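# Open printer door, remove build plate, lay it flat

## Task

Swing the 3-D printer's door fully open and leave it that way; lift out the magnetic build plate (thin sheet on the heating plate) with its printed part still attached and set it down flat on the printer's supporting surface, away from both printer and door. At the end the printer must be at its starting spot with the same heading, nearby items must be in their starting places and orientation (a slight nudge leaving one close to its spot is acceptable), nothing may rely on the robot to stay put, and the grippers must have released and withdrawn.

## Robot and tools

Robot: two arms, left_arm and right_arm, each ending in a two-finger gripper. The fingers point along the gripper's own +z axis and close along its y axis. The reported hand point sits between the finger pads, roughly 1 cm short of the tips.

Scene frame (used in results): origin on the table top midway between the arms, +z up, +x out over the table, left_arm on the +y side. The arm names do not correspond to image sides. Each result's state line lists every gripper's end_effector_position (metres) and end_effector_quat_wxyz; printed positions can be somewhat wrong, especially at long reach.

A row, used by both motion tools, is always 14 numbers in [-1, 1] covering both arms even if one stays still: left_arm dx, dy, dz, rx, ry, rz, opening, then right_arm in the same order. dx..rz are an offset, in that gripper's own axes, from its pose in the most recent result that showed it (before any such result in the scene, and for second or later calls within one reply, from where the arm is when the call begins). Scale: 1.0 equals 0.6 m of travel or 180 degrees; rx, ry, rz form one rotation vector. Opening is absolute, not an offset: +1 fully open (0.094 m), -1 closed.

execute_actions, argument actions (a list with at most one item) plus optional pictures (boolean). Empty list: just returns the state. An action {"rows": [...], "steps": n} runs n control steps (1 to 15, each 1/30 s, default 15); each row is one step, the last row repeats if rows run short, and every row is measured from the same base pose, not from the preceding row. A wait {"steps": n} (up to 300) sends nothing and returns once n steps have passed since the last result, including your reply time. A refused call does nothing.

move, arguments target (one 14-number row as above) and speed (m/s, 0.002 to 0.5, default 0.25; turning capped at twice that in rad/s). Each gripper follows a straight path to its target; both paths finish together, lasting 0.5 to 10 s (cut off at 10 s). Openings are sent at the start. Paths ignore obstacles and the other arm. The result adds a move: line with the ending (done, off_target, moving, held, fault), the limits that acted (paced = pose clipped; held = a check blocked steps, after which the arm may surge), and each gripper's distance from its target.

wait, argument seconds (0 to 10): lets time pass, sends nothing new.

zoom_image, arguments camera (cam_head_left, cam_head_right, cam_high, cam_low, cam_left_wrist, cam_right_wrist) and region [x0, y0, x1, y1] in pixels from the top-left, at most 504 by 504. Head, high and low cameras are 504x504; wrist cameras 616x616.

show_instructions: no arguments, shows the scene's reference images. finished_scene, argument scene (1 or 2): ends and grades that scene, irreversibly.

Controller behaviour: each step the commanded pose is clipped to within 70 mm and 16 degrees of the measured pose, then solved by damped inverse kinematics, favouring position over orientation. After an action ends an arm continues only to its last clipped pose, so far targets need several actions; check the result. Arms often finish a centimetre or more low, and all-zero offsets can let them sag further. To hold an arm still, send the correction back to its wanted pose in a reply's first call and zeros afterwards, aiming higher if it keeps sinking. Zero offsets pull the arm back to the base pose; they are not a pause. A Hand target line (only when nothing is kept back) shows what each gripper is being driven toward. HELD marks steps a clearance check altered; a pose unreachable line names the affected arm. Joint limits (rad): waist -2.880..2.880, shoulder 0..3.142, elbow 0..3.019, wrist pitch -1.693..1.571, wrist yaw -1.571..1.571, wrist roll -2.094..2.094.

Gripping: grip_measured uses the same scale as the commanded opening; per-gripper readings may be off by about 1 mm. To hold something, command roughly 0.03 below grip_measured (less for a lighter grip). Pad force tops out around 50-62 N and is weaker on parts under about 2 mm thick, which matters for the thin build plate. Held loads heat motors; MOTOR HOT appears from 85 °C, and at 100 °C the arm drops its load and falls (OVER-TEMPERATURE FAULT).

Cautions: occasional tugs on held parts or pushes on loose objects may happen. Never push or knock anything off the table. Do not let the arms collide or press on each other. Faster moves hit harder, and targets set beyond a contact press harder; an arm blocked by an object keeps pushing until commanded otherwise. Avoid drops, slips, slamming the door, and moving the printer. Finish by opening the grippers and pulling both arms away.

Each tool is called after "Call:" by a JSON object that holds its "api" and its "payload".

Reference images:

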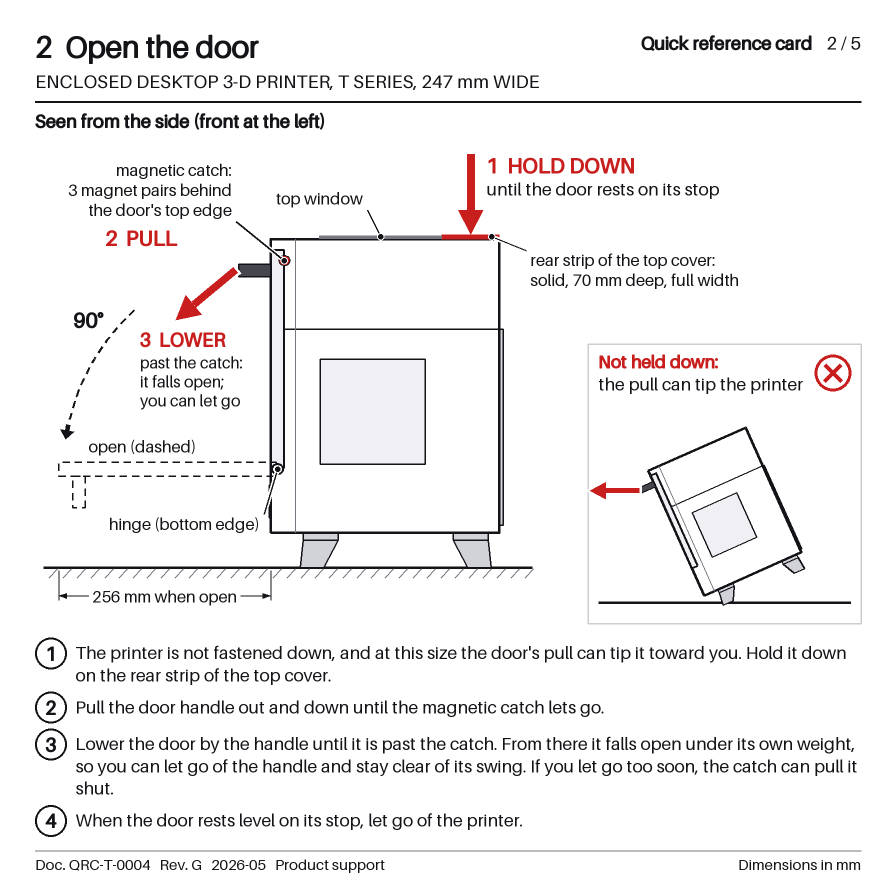

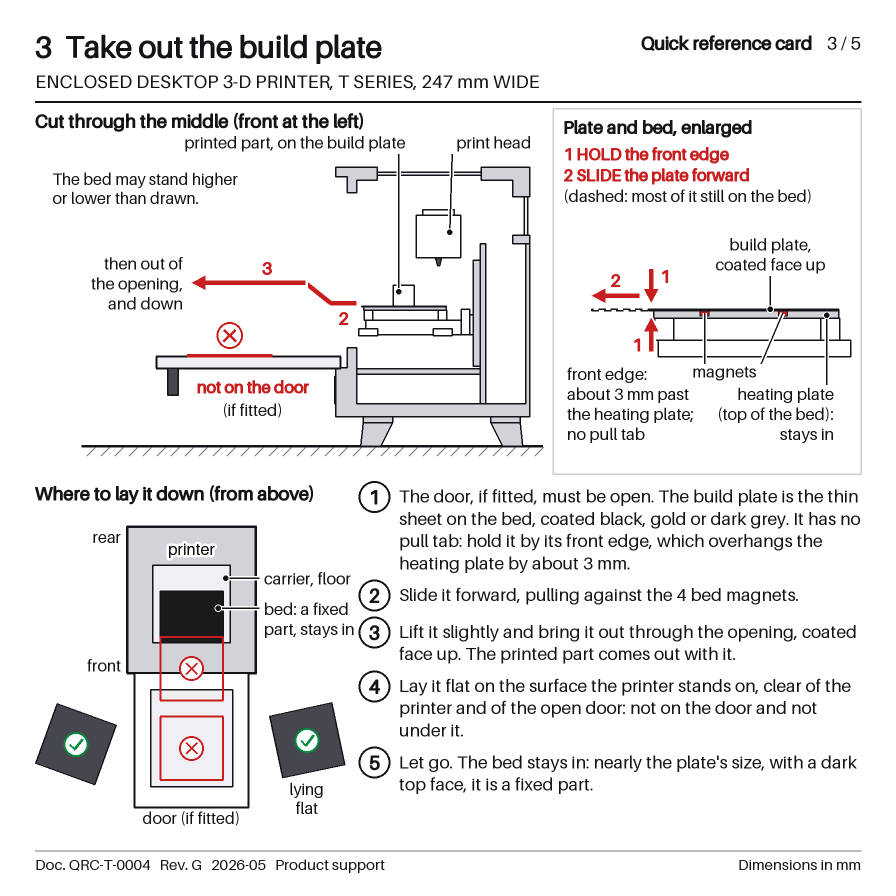

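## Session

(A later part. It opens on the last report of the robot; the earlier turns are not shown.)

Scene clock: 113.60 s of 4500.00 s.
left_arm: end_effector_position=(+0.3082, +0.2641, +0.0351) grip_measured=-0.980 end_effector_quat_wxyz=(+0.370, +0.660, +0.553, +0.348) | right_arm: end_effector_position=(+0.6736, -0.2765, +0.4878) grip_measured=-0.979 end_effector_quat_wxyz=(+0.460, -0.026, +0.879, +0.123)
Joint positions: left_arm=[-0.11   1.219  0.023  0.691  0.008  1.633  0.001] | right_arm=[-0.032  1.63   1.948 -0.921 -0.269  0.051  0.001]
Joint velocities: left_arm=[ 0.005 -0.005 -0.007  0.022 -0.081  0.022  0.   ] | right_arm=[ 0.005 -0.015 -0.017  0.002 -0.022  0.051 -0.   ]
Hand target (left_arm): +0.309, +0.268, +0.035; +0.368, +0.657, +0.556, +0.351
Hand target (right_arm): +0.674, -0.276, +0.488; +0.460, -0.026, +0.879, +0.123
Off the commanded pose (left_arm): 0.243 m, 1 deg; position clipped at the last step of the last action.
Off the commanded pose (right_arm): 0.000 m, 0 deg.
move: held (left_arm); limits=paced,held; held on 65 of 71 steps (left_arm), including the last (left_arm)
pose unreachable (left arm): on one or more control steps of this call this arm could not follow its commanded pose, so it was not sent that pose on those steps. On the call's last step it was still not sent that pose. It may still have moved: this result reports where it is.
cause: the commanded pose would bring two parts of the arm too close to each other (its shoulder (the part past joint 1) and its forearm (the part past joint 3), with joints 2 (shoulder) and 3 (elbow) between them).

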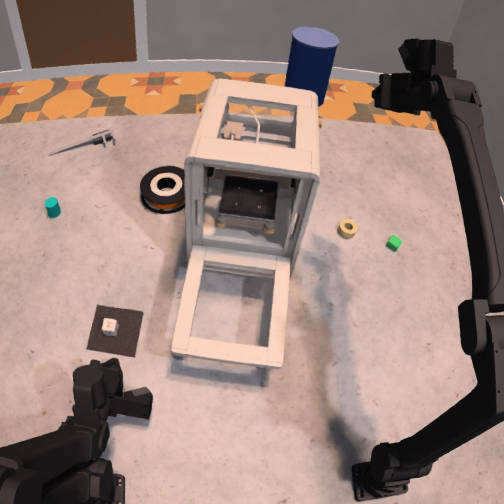

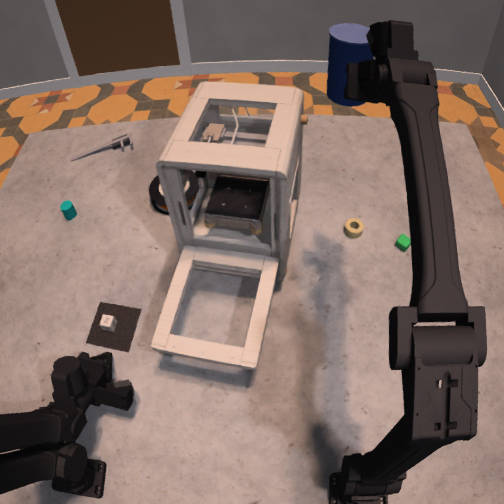

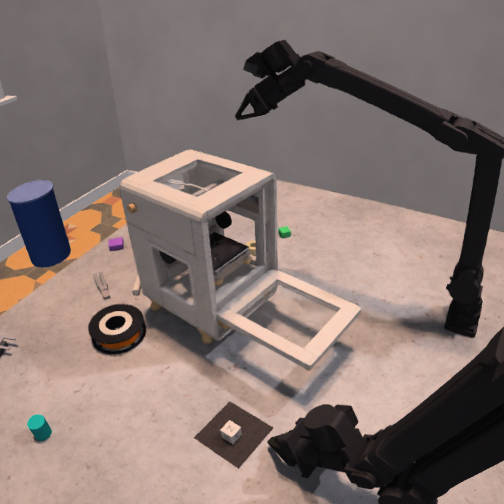

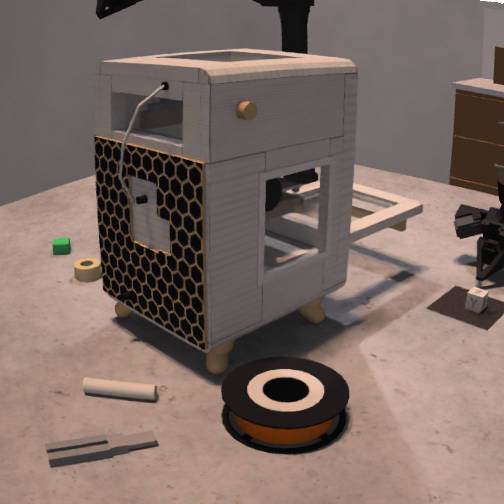

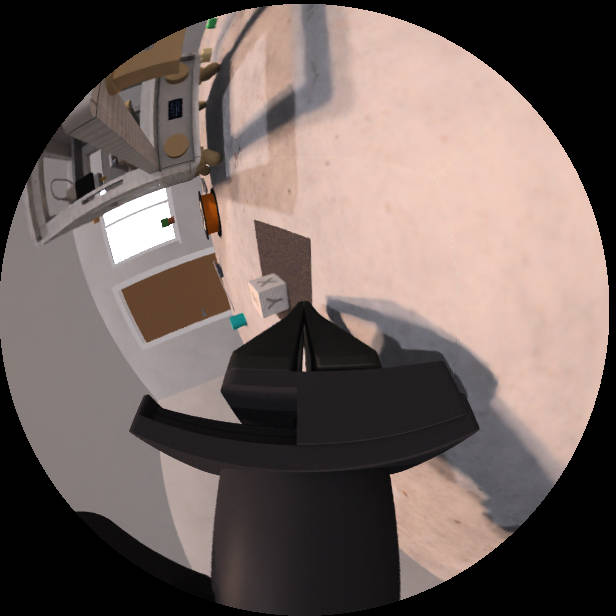

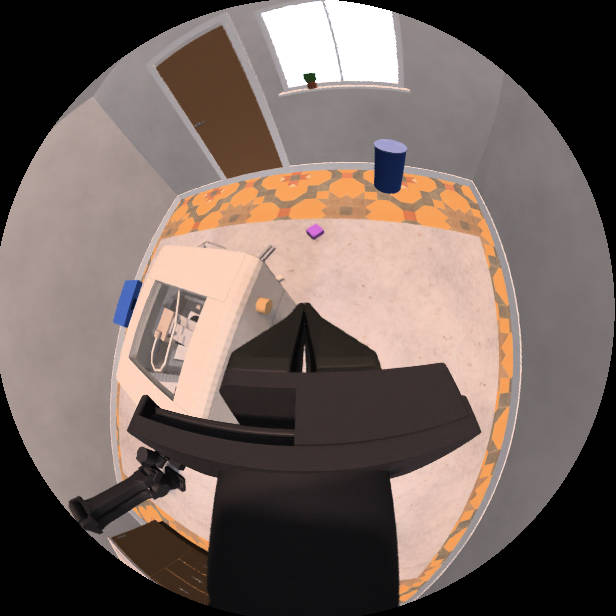

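Call:
{"api": "move", "payload": {"target": [0,0.36,0,-0.16,0,0,-1, 0,0,0,0,0,0,-1], "speed": 0.12}}

Call:
{"api": "move", "payload": {"target": [-0.43,0.0,0.08,0,0,0,-1, 0,0,0,0,0,0,-1], "speed": 0.12}}

Scene clock: 116.63 s of 4500.00 s.
left_arm: end_effector_position=(+0.3978, +0.2466, +0.2019) grip_measured=-0.980 end_effector_quat_wxyz=(+0.505, +0.560, +0.462, +0.467) | right_arm: end_effector_position=(+0.6736, -0.2765, +0.4878) grip_measured=-0.979 end_effector_quat_wxyz=(+0.460, -0.026, +0.879, +0.123)
Joint positions: left_arm=[-0.131  1.053  0.239  0.759  0.004  1.627  0.001] | right_arm=[-0.032  1.63   1.948 -0.921 -0.269  0.051  0.001]
Joint velocities: left_arm=[-0.005 -0.005 -0.002 -0.012  0.007  0.066 -0.001] | right_arm=[-0.005 -0.015  0.007  0.002  0.007  0.081 -0.001]
Hand target (left_arm): +0.409, +0.240, +0.224; +0.524, +0.546, +0.451, +0.474
Hand target (right_arm): +0.674, -0.276, +0.488; +0.460, -0.026, +0.879, +0.123
Off the commanded pose (left_arm): 0.026 m, 3 deg.
Off the commanded pose (right_arm): 0.000 m, 0 deg.
move: off_target (left_arm)

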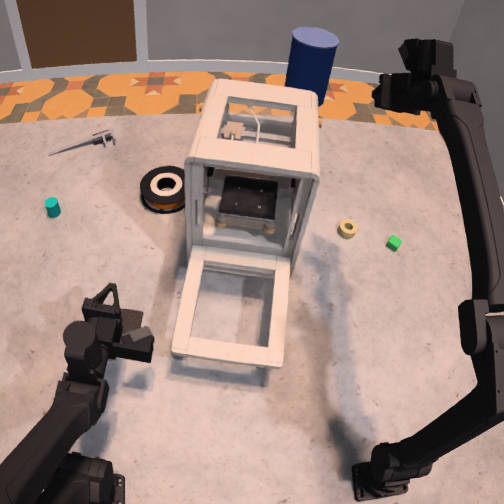

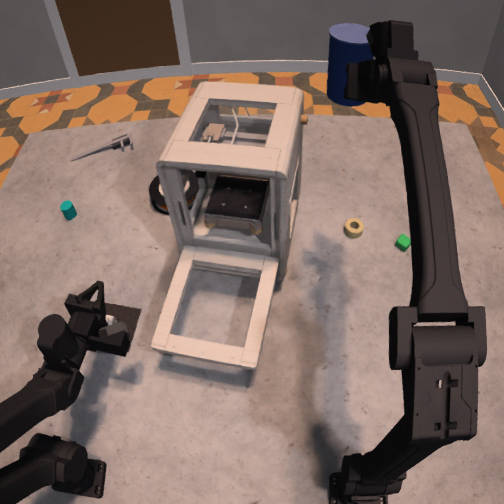

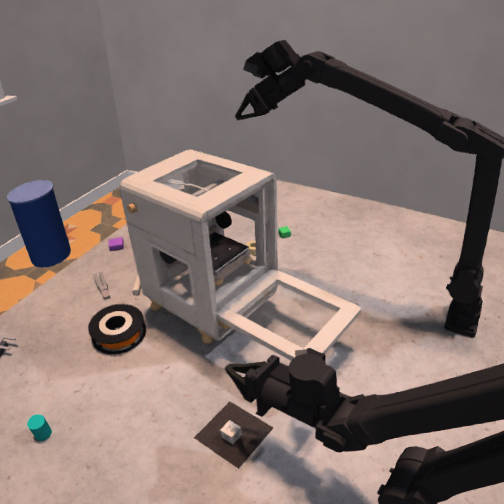

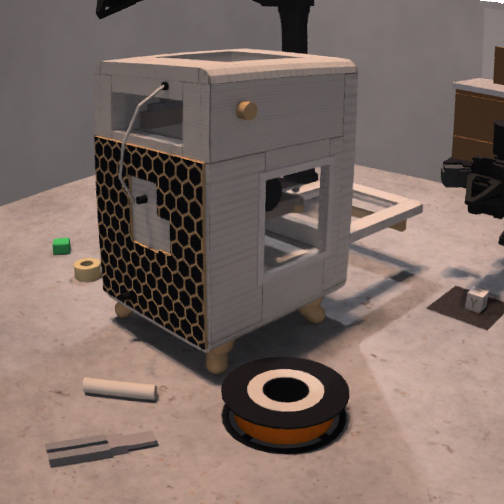

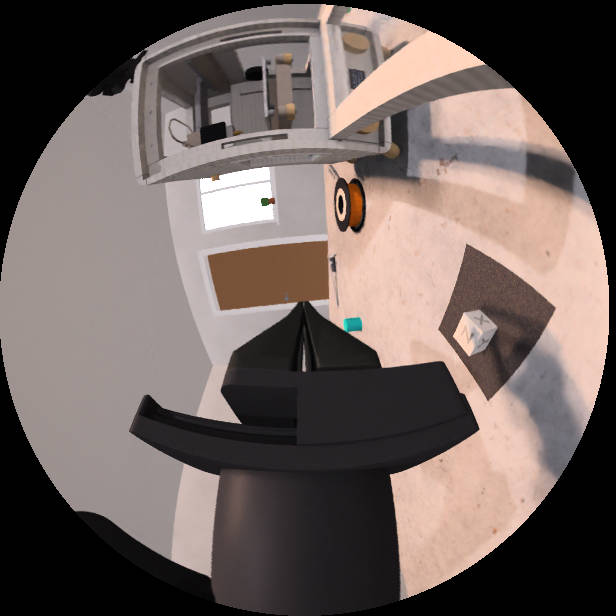

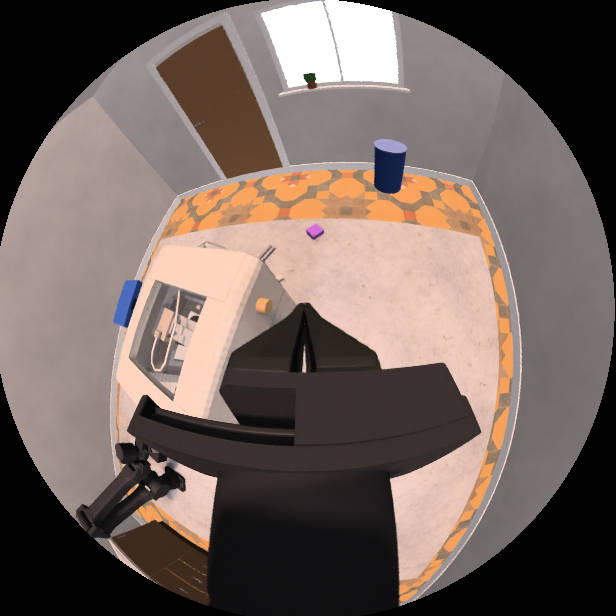

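Scene clock: 119.23 s of 4500.00 s.
left_arm: end_effector_position=(+0.3943, +0.0135, +0.1640) grip_measured=-0.980 end_effector_quat_wxyz=(+0.473, +0.575, +0.471, +0.472) | right_arm: end_effector_position=(+0.6736, -0.2765, +0.4878) grip_measured=-0.979 end_effector_quat_wxyz=(+0.460, -0.026, +0.879, +0.123)
Joint positions: left_arm=[-0.875  1.512  0.523  0.842 -0.77   1.565  0.001] | right_arm=[-0.032  1.63   1.948 -0.921 -0.269  0.051  0.001]
Joint velocities: left_arm=[-0.015  0.005 -0.007  0.022 -0.022 -0.022  0.   ] | right_arm=[-0.005 -0.005 -0.002 -0.007  0.051  0.066 -0.   ]
Hand target (left_arm): +0.404, -0.016, +0.185; +0.509, +0.557, +0.471, +0.457
Hand target (right_arm): +0.674, -0.276, +0.488; +0.460, -0.026, +0.879, +0.123
Off the commanded pose (left_arm): 0.039 m, 4 deg.
Off the commanded pose (right_arm): 0.000 m, 0 deg.
move: off_target (left_arm)

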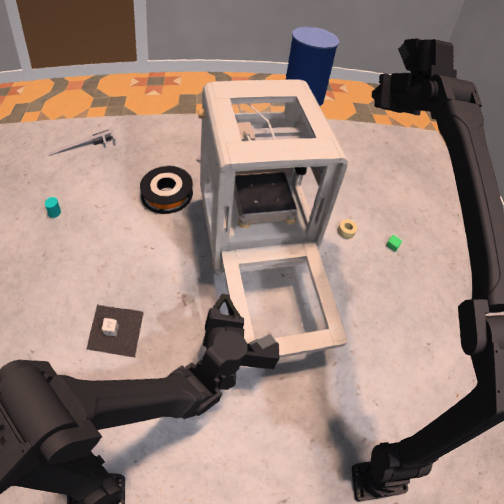

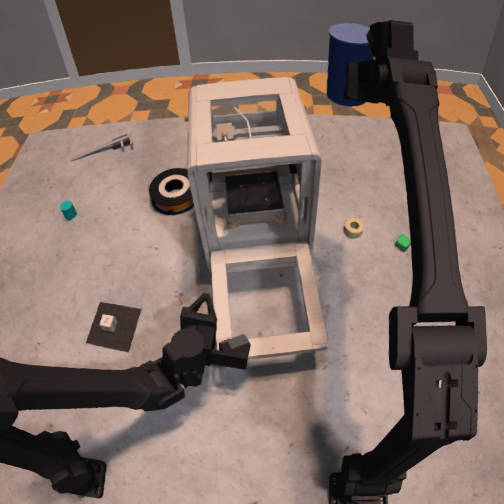

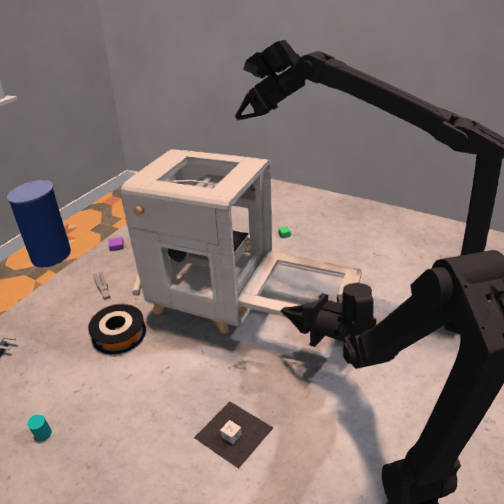

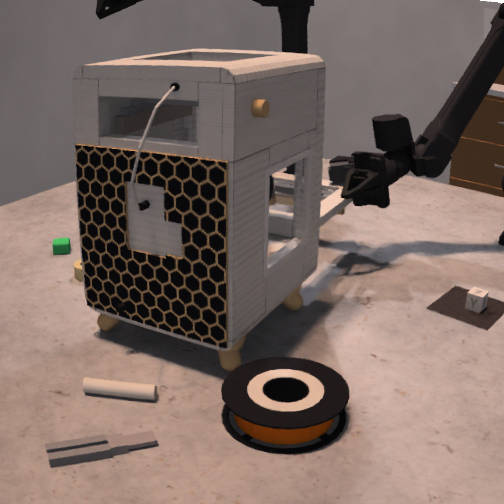

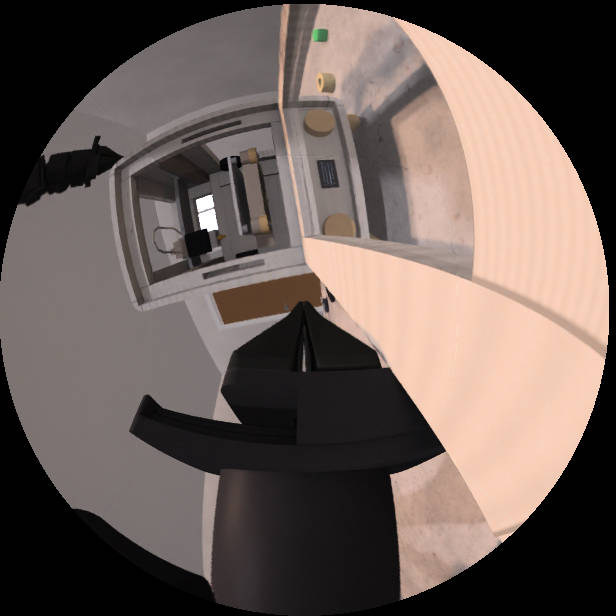

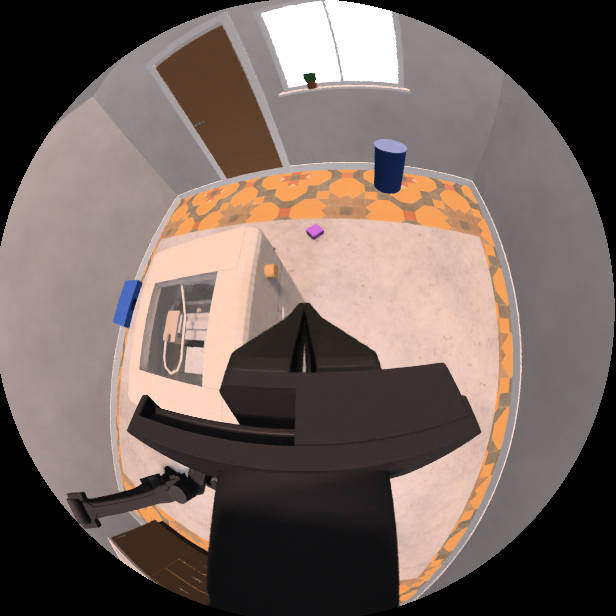

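Call:
{"api": "move", "payload": {"target": [0.3,0.25,0,-0.03,0,0,-1, 0.83,-0.06,-0.15,0,0.15,0,-1], "speed": 0.2}}

Scene clock: 122.97 s of 4500.00 s.
left_arm: end_effector_position=(+0.4206, +0.1751, +0.3050) grip_measured=-0.980 end_effector_quat_wxyz=(+0.488, +0.567, +0.451, +0.487) | right_arm: end_effector_position=(+0.3153, -0.2984, +0.1299) grip_measured=-0.979 end_effector_quat_wxyz=(+0.232, -0.054, +0.965, +0.113)
Joint positions: left_arm=[-0.397  0.928  0.504  0.374 -0.282  1.67   0.001] | right_arm=[-0.164  0.943  0.594 -0.799 -0.317 -0.208  0.001]
Joint velocities: left_arm=[ 0.005  0.005  0.012  0.007 -0.037 -0.051  0.   ] | right_arm=[-0.005 -0.015 -0.002 -0.007 -0.022 -0.037  0.   ]
Hand target (left_arm): +0.428, +0.176, +0.335; +0.498, +0.553, +0.443, +0.500
Hand target (right_arm): +0.316, -0.301, +0.131; +0.240, -0.057, +0.963, +0.110
Off the commanded pose (left_arm): 0.026 m, 2 deg.
Off the commanded pose (right_arm): 0.008 m, 1 deg.
move: off_target (left_arm)

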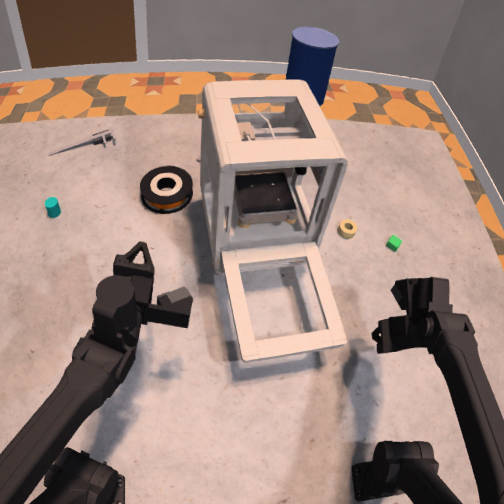

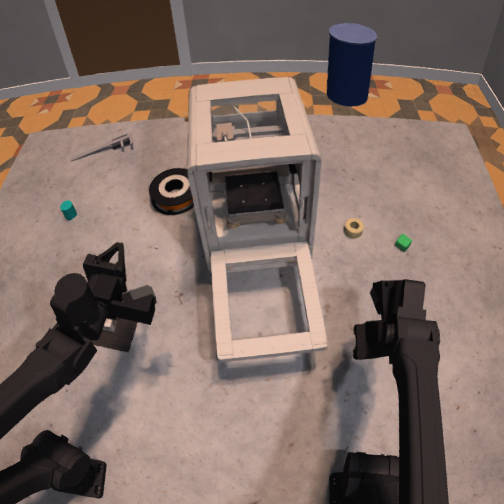

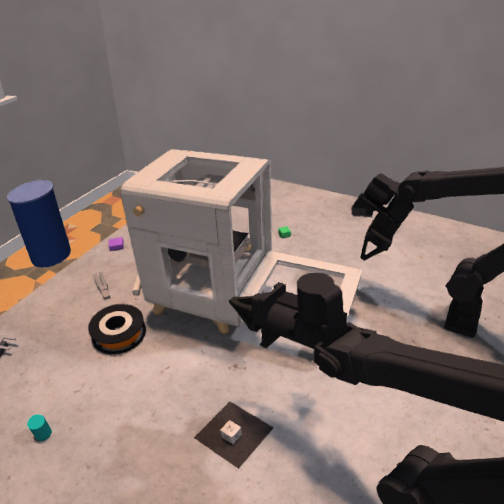

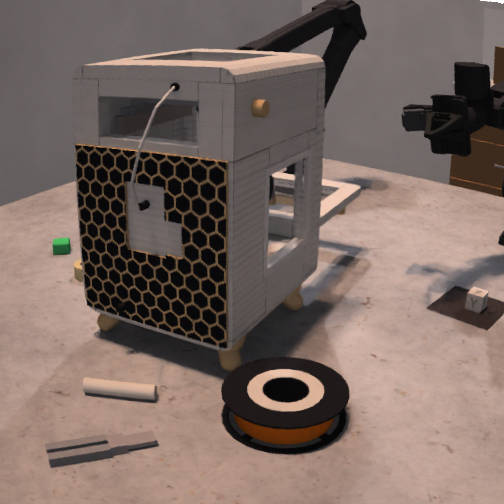

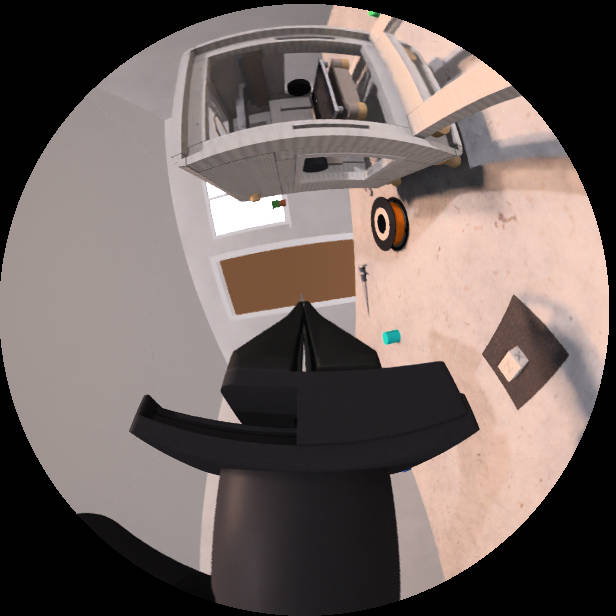

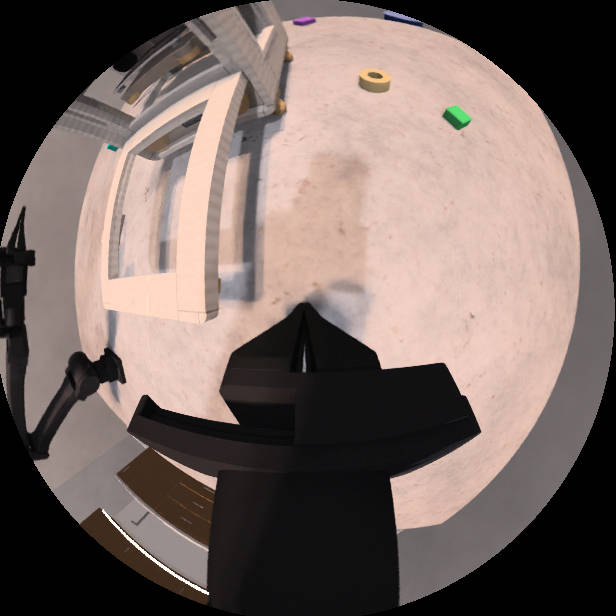

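Call:
{"api": "move", "payload": {"target": [0.1,0.04,0,0,0,0,-1, -0.044,0.27,0.082,0,0,0,-1], "speed": 0.05}}

Scene clock: 127.13 s of 4500.00 s.
left_arm: end_effector_position=(+0.4223, +0.2275, +0.3057) grip_measured=-0.980 end_effector_quat_wxyz=(+0.478, +0.581, +0.458, +0.474) | right_arm: end_effector_position=(+0.3124, -0.1503, +0.1111) grip_measured=-0.980 end_effector_quat_wxyz=(+0.210, -0.035, +0.972, +0.098)
Joint positions: left_arm=[-0.199  0.858  0.504  0.26  -0.076  1.677  0.001] | right_arm=[ 0.441  1.042  0.607 -0.669 -0.014  0.372  0.001]
Joint velocities: left_arm=[-0.015  0.015  0.002 -0.007 -0.037 -0.007 -0.001] | right_arm=[-0.005 -0.015 -0.007  0.007  0.022 -0.037 -0.   ]
Hand target (left_arm): +0.427, +0.231, +0.336; +0.486, +0.568, +0.448, +0.490
Hand target (right_arm): +0.331, -0.124, +0.136; +0.234, -0.052, +0.963, +0.123
Off the commanded pose (left_arm): 0.031 m, 3 deg.
Off the commanded pose (right_arm): 0.037 m, 4 deg.
move: off_target (left_arm, right_arm)

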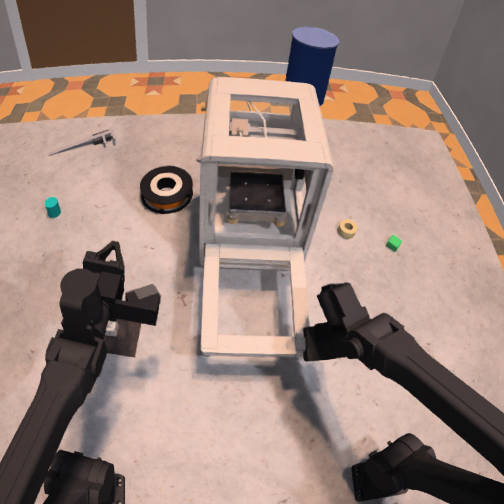

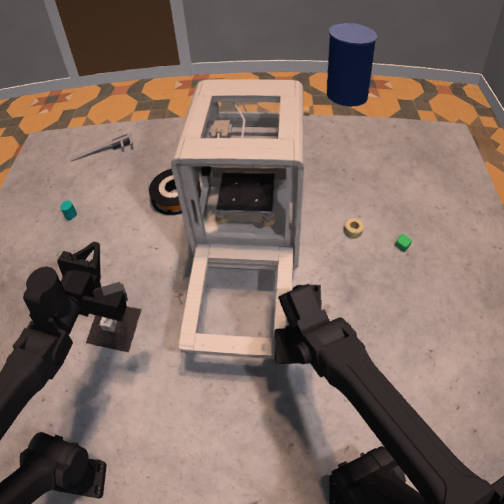

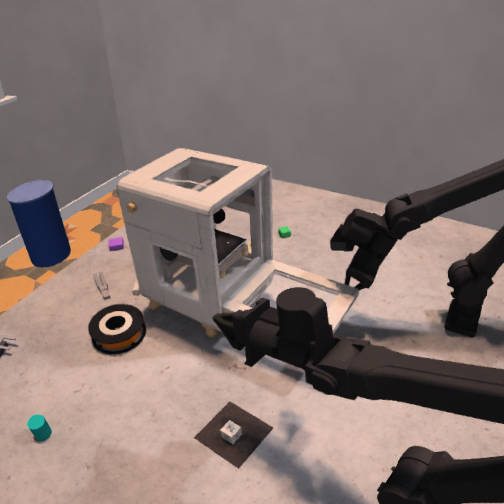

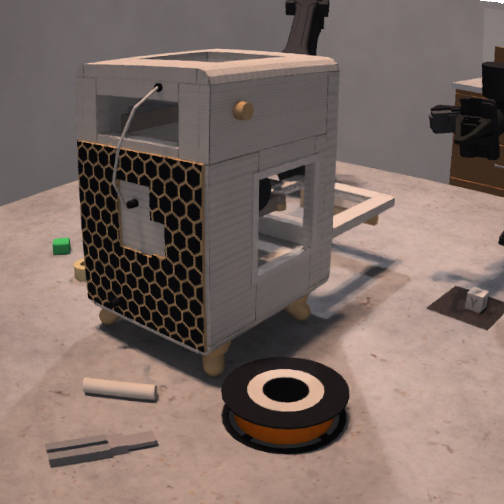

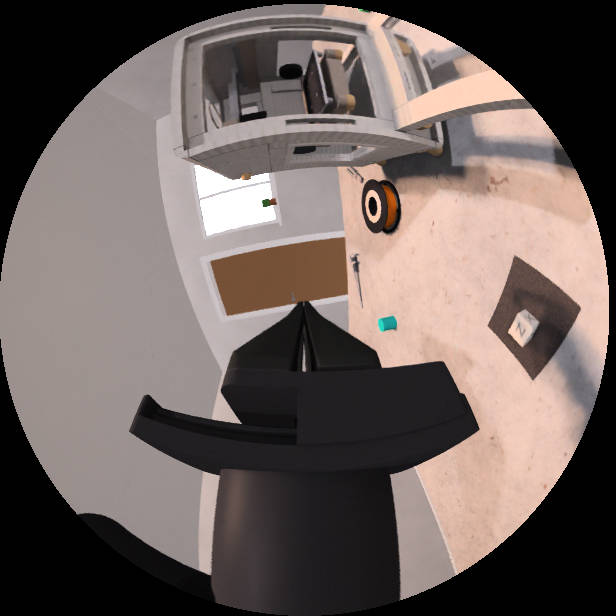

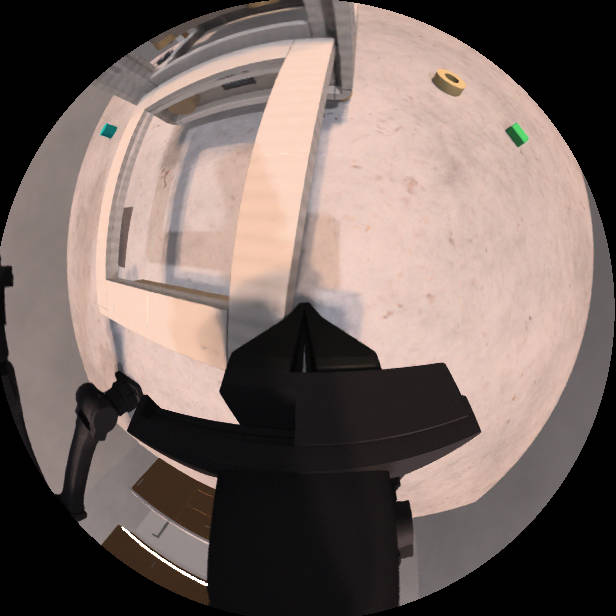

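Call:
{"api": "move", "payload": {"target": [0,0.03,0,0,0,0,-1,-0.025,0.12,0.015,0,0,0,-1], "speed": 0.04}}

Scene clock: 130.97 s of 4500.00 s.
left_arm: end_effector_position=(+0.4196, +0.2288, +0.2973) grip_measured=-0.980 end_effector_quat_wxyz=(+0.466, +0.591, +0.466, +0.465) | right_arm: end_effector_position=(+0.3023, -0.1054, +0.1001) grip_measured=-0.980 end_effector_quat_wxyz=(+0.192, -0.021, +0.978, +0.078)
Joint positions: left_arm=[-0.199  0.85   0.504  0.211 -0.08   1.677  0.001] | right_arm=[ 0.613  1.134  0.652 -0.679  0.083  0.553  0.001]
Joint velocities: left_arm=[-0.015  0.005 -0.012 -0.012  0.007 -0.037 -0.   ] | right_arm=[ 0.005 -0.015 -0.012 -0.002  0.007  0.037  0.001]
Hand target (left_arm): +0.423, +0.226, +0.323; +0.478, +0.581, +0.458, +0.474
Hand target (right_arm): +0.319, -0.077, +0.123; +0.210, -0.035, +0.972, +0.101
Off the commanded pose (left_arm): 0.027 m, 2 deg.
Off the commanded pose (right_arm): 0.040 m, 4 deg.
move: off_target (left_arm, right_arm)

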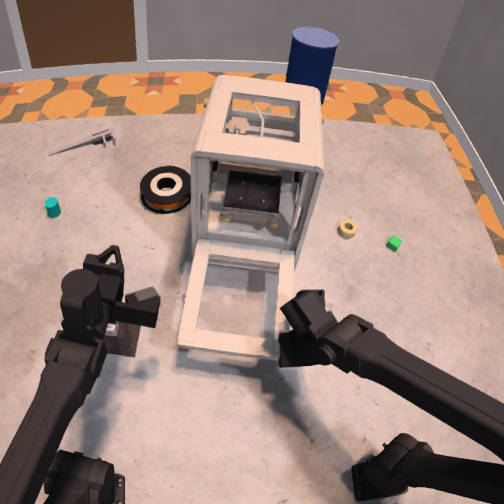

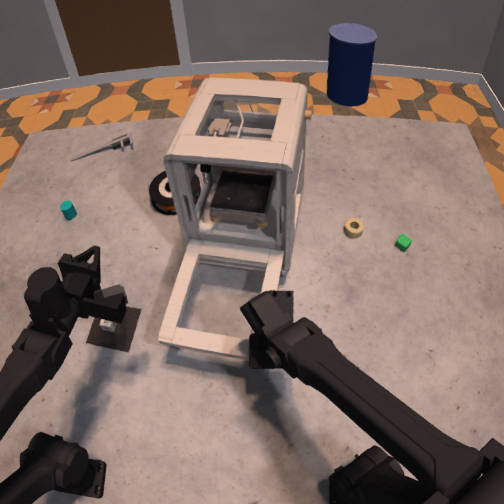

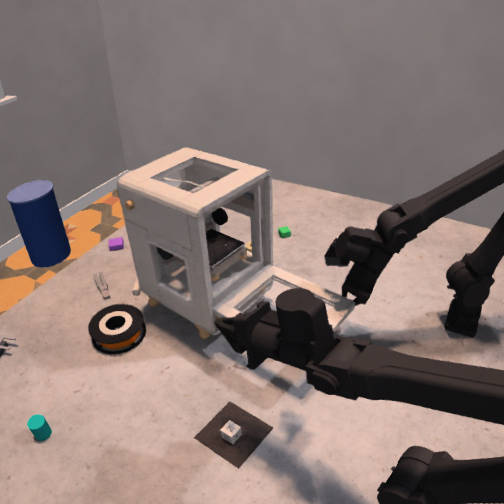

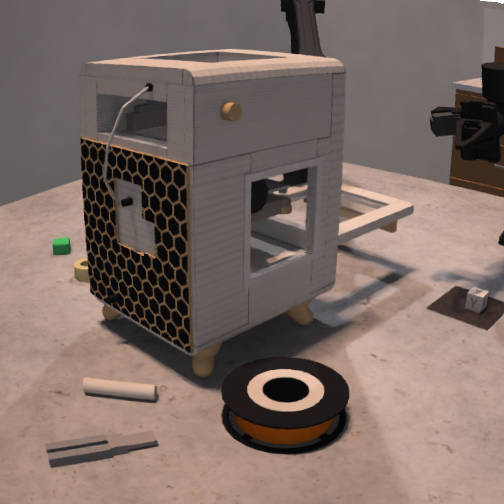

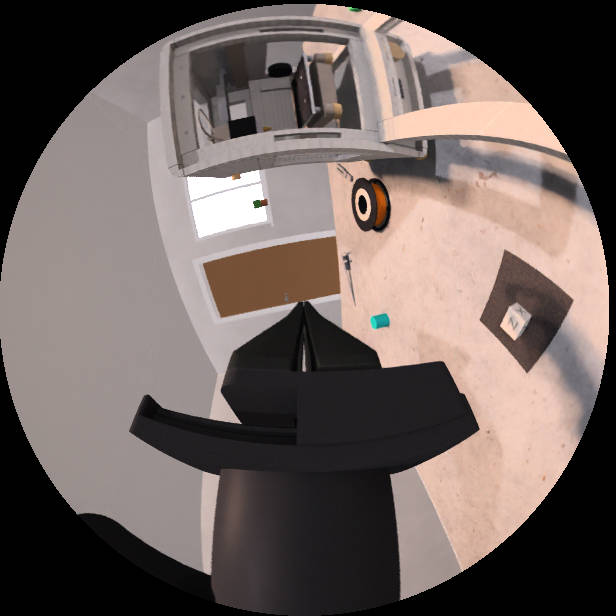

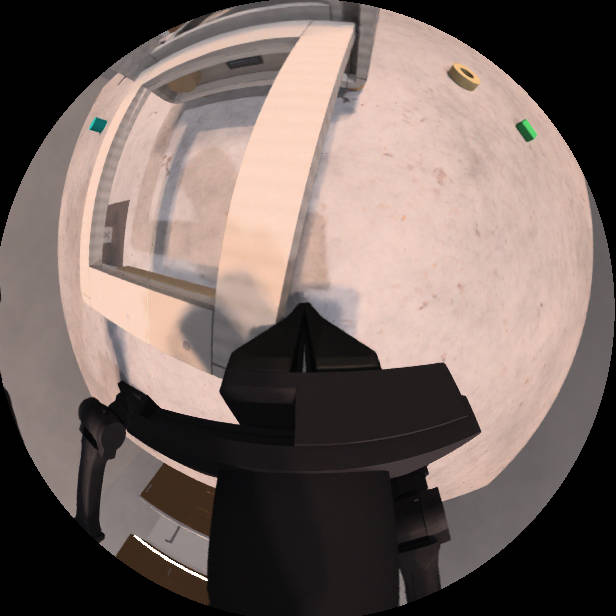

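Call:
{"api": "move", "payload": {"target": [0,0.04,0,0,0,0,-1,-0.01,-0.2,-0.08,0,0,0,-1]}}

Call:
{"api": "move", "payload": {"target": [0,0.03,0,0,0,0,-1,-0.5,-0.1,0.18,0,0,0,-1]}}

Scene clock: 132.57 s of 4500.00 s.
left_arm: end_effector_position=(+0.4151, +0.2308, +0.2862) grip_measured=-0.980 end_effector_quat_wxyz=(+0.448, +0.605, +0.477, +0.453) | right_arm: end_effector_position=(+0.3041, -0.2348, +0.1344) grip_measured=-0.980 end_effector_quat_wxyz=(+0.199, -0.016, +0.977, +0.073)
Joint positions: left_arm=[-0.199  0.837  0.504  0.144 -0.087  1.677  0.001] | right_arm=[ 0.168  0.92   0.615 -0.846 -0.082  0.152  0.001]
Joint velocities: left_arm=[-0.005  0.005 -0.007  0.002 -0.022  0.037  0.   ] | right_arm=[-0.005  0.005 -0.002 -0.002 -0.095 -0.007 -0.001]
Hand target (left_arm): +0.421, +0.226, +0.321; +0.466, +0.591, +0.466, +0.465
Hand target (right_arm): +0.300, -0.236, +0.130; +0.191, -0.022, +0.979, +0.071
Off the commanded pose (left_arm): 0.036 m, 3 deg.
Off the commanded pose (right_arm): 0.009 m, 1 deg.
move: off_target (left_arm)

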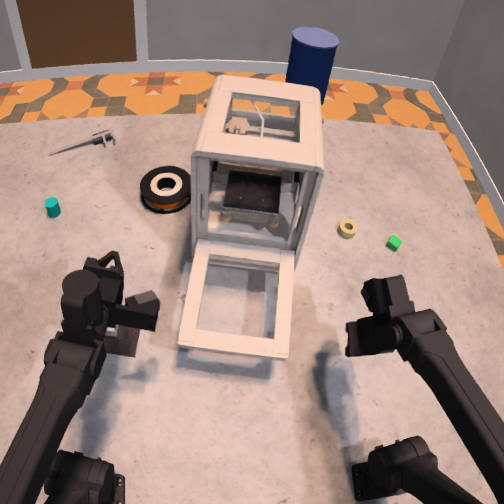

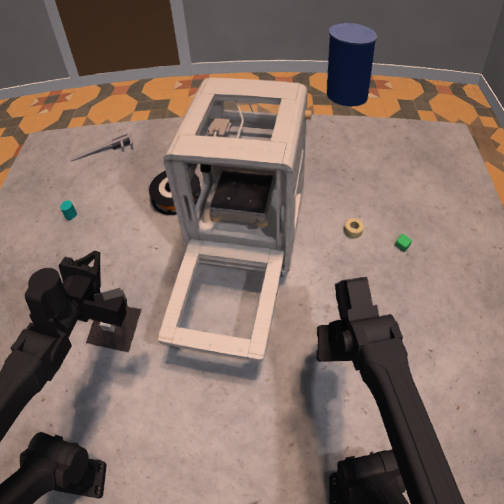

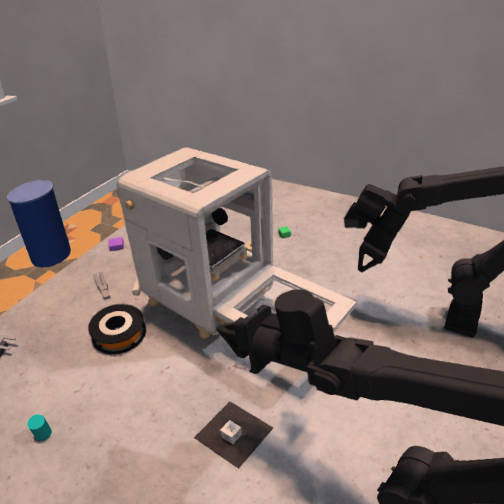

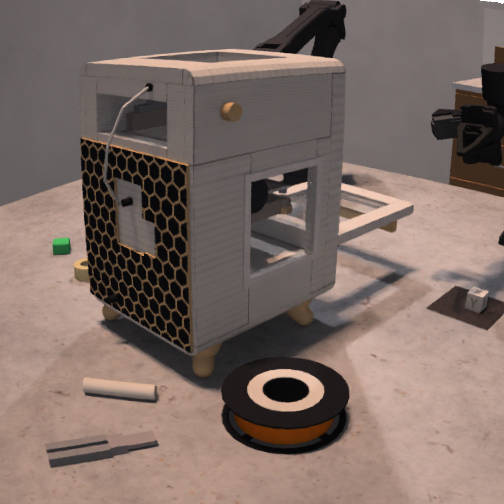

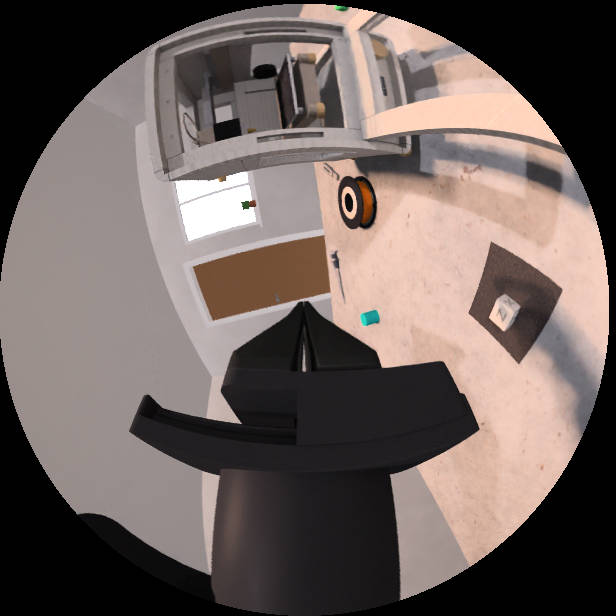

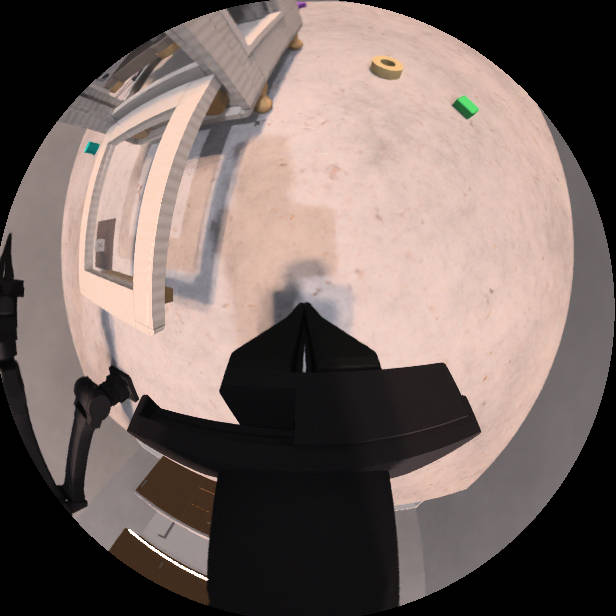

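Scene clock: 134.33 s of 4500.00 s.
left_arm: end_effector_position=(+0.4128, +0.2321, +0.2761) grip_measured=-0.980 end_effector_quat_wxyz=(+0.434, +0.615, +0.486, +0.444) | right_arm: end_effector_position=(+0.6080, -0.2733, +0.1183) grip_measured=-0.980 end_effector_quat_wxyz=(+0.181, -0.013, +0.981, +0.070)
Joint positions: left_arm=[-0.199  0.836  0.504  0.1   -0.091  1.677  0.001] | right_arm=[ 0.005  1.777  1.399 -0.827 -0.142  0.004  0.001]
Joint velocities: left_arm=[-0.005  0.005 -0.002  0.017  0.022 -0.095 -0.   ] | right_arm=[-0.015 -0.015  0.007 -0.002  0.022 -0.051 -0.001]
Hand target (left_arm): +0.417, +0.229, +0.304; +0.449, +0.604, +0.477, +0.454
Hand target (right_arm): +0.625, -0.278, +0.136; +0.199, -0.017, +0.977, +0.070
Off the commanded pose (left_arm): 0.028 m, 2 deg.
Off the commanded pose (right_arm): 0.033 m, 2 deg.
move: off_target (left_arm, right_arm)

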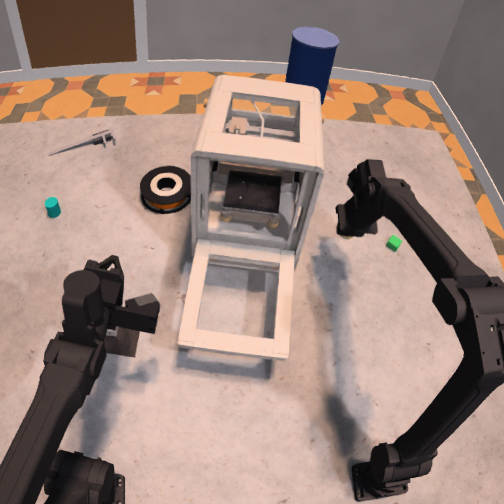

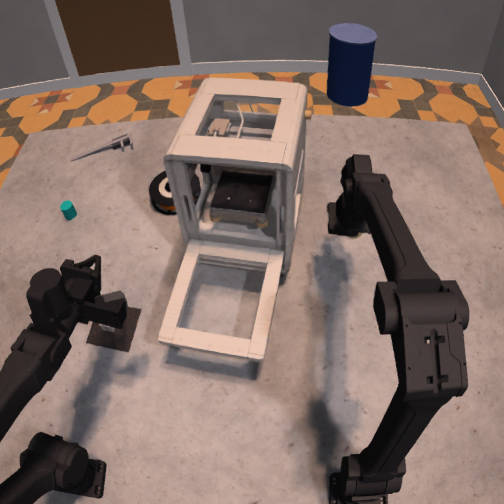

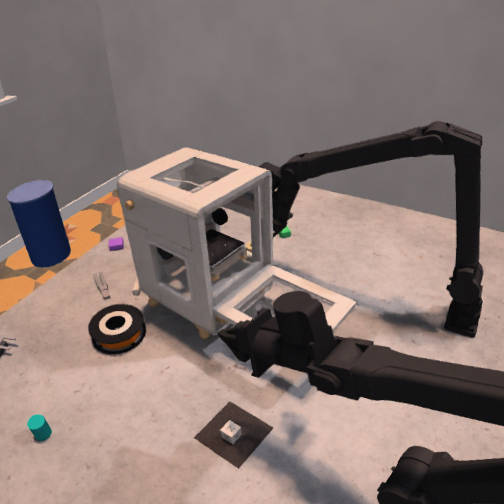

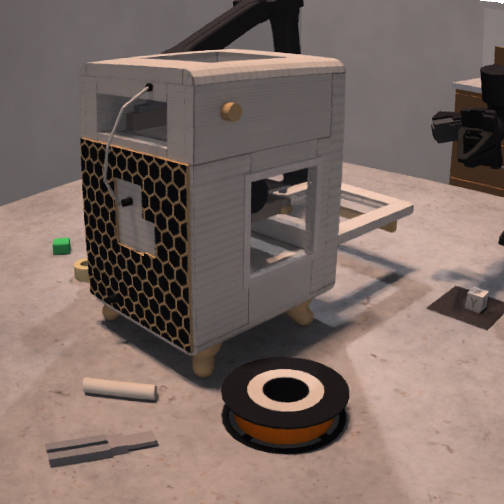

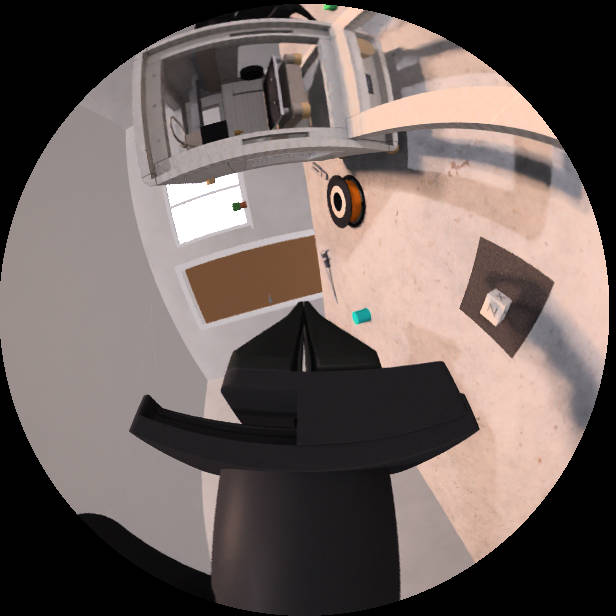

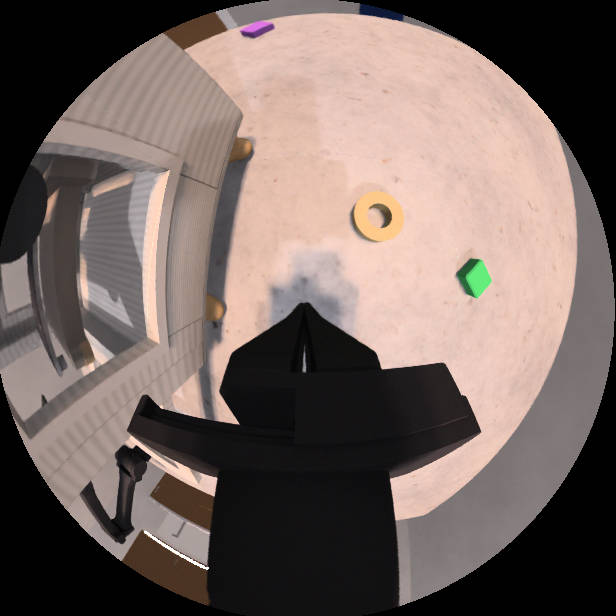

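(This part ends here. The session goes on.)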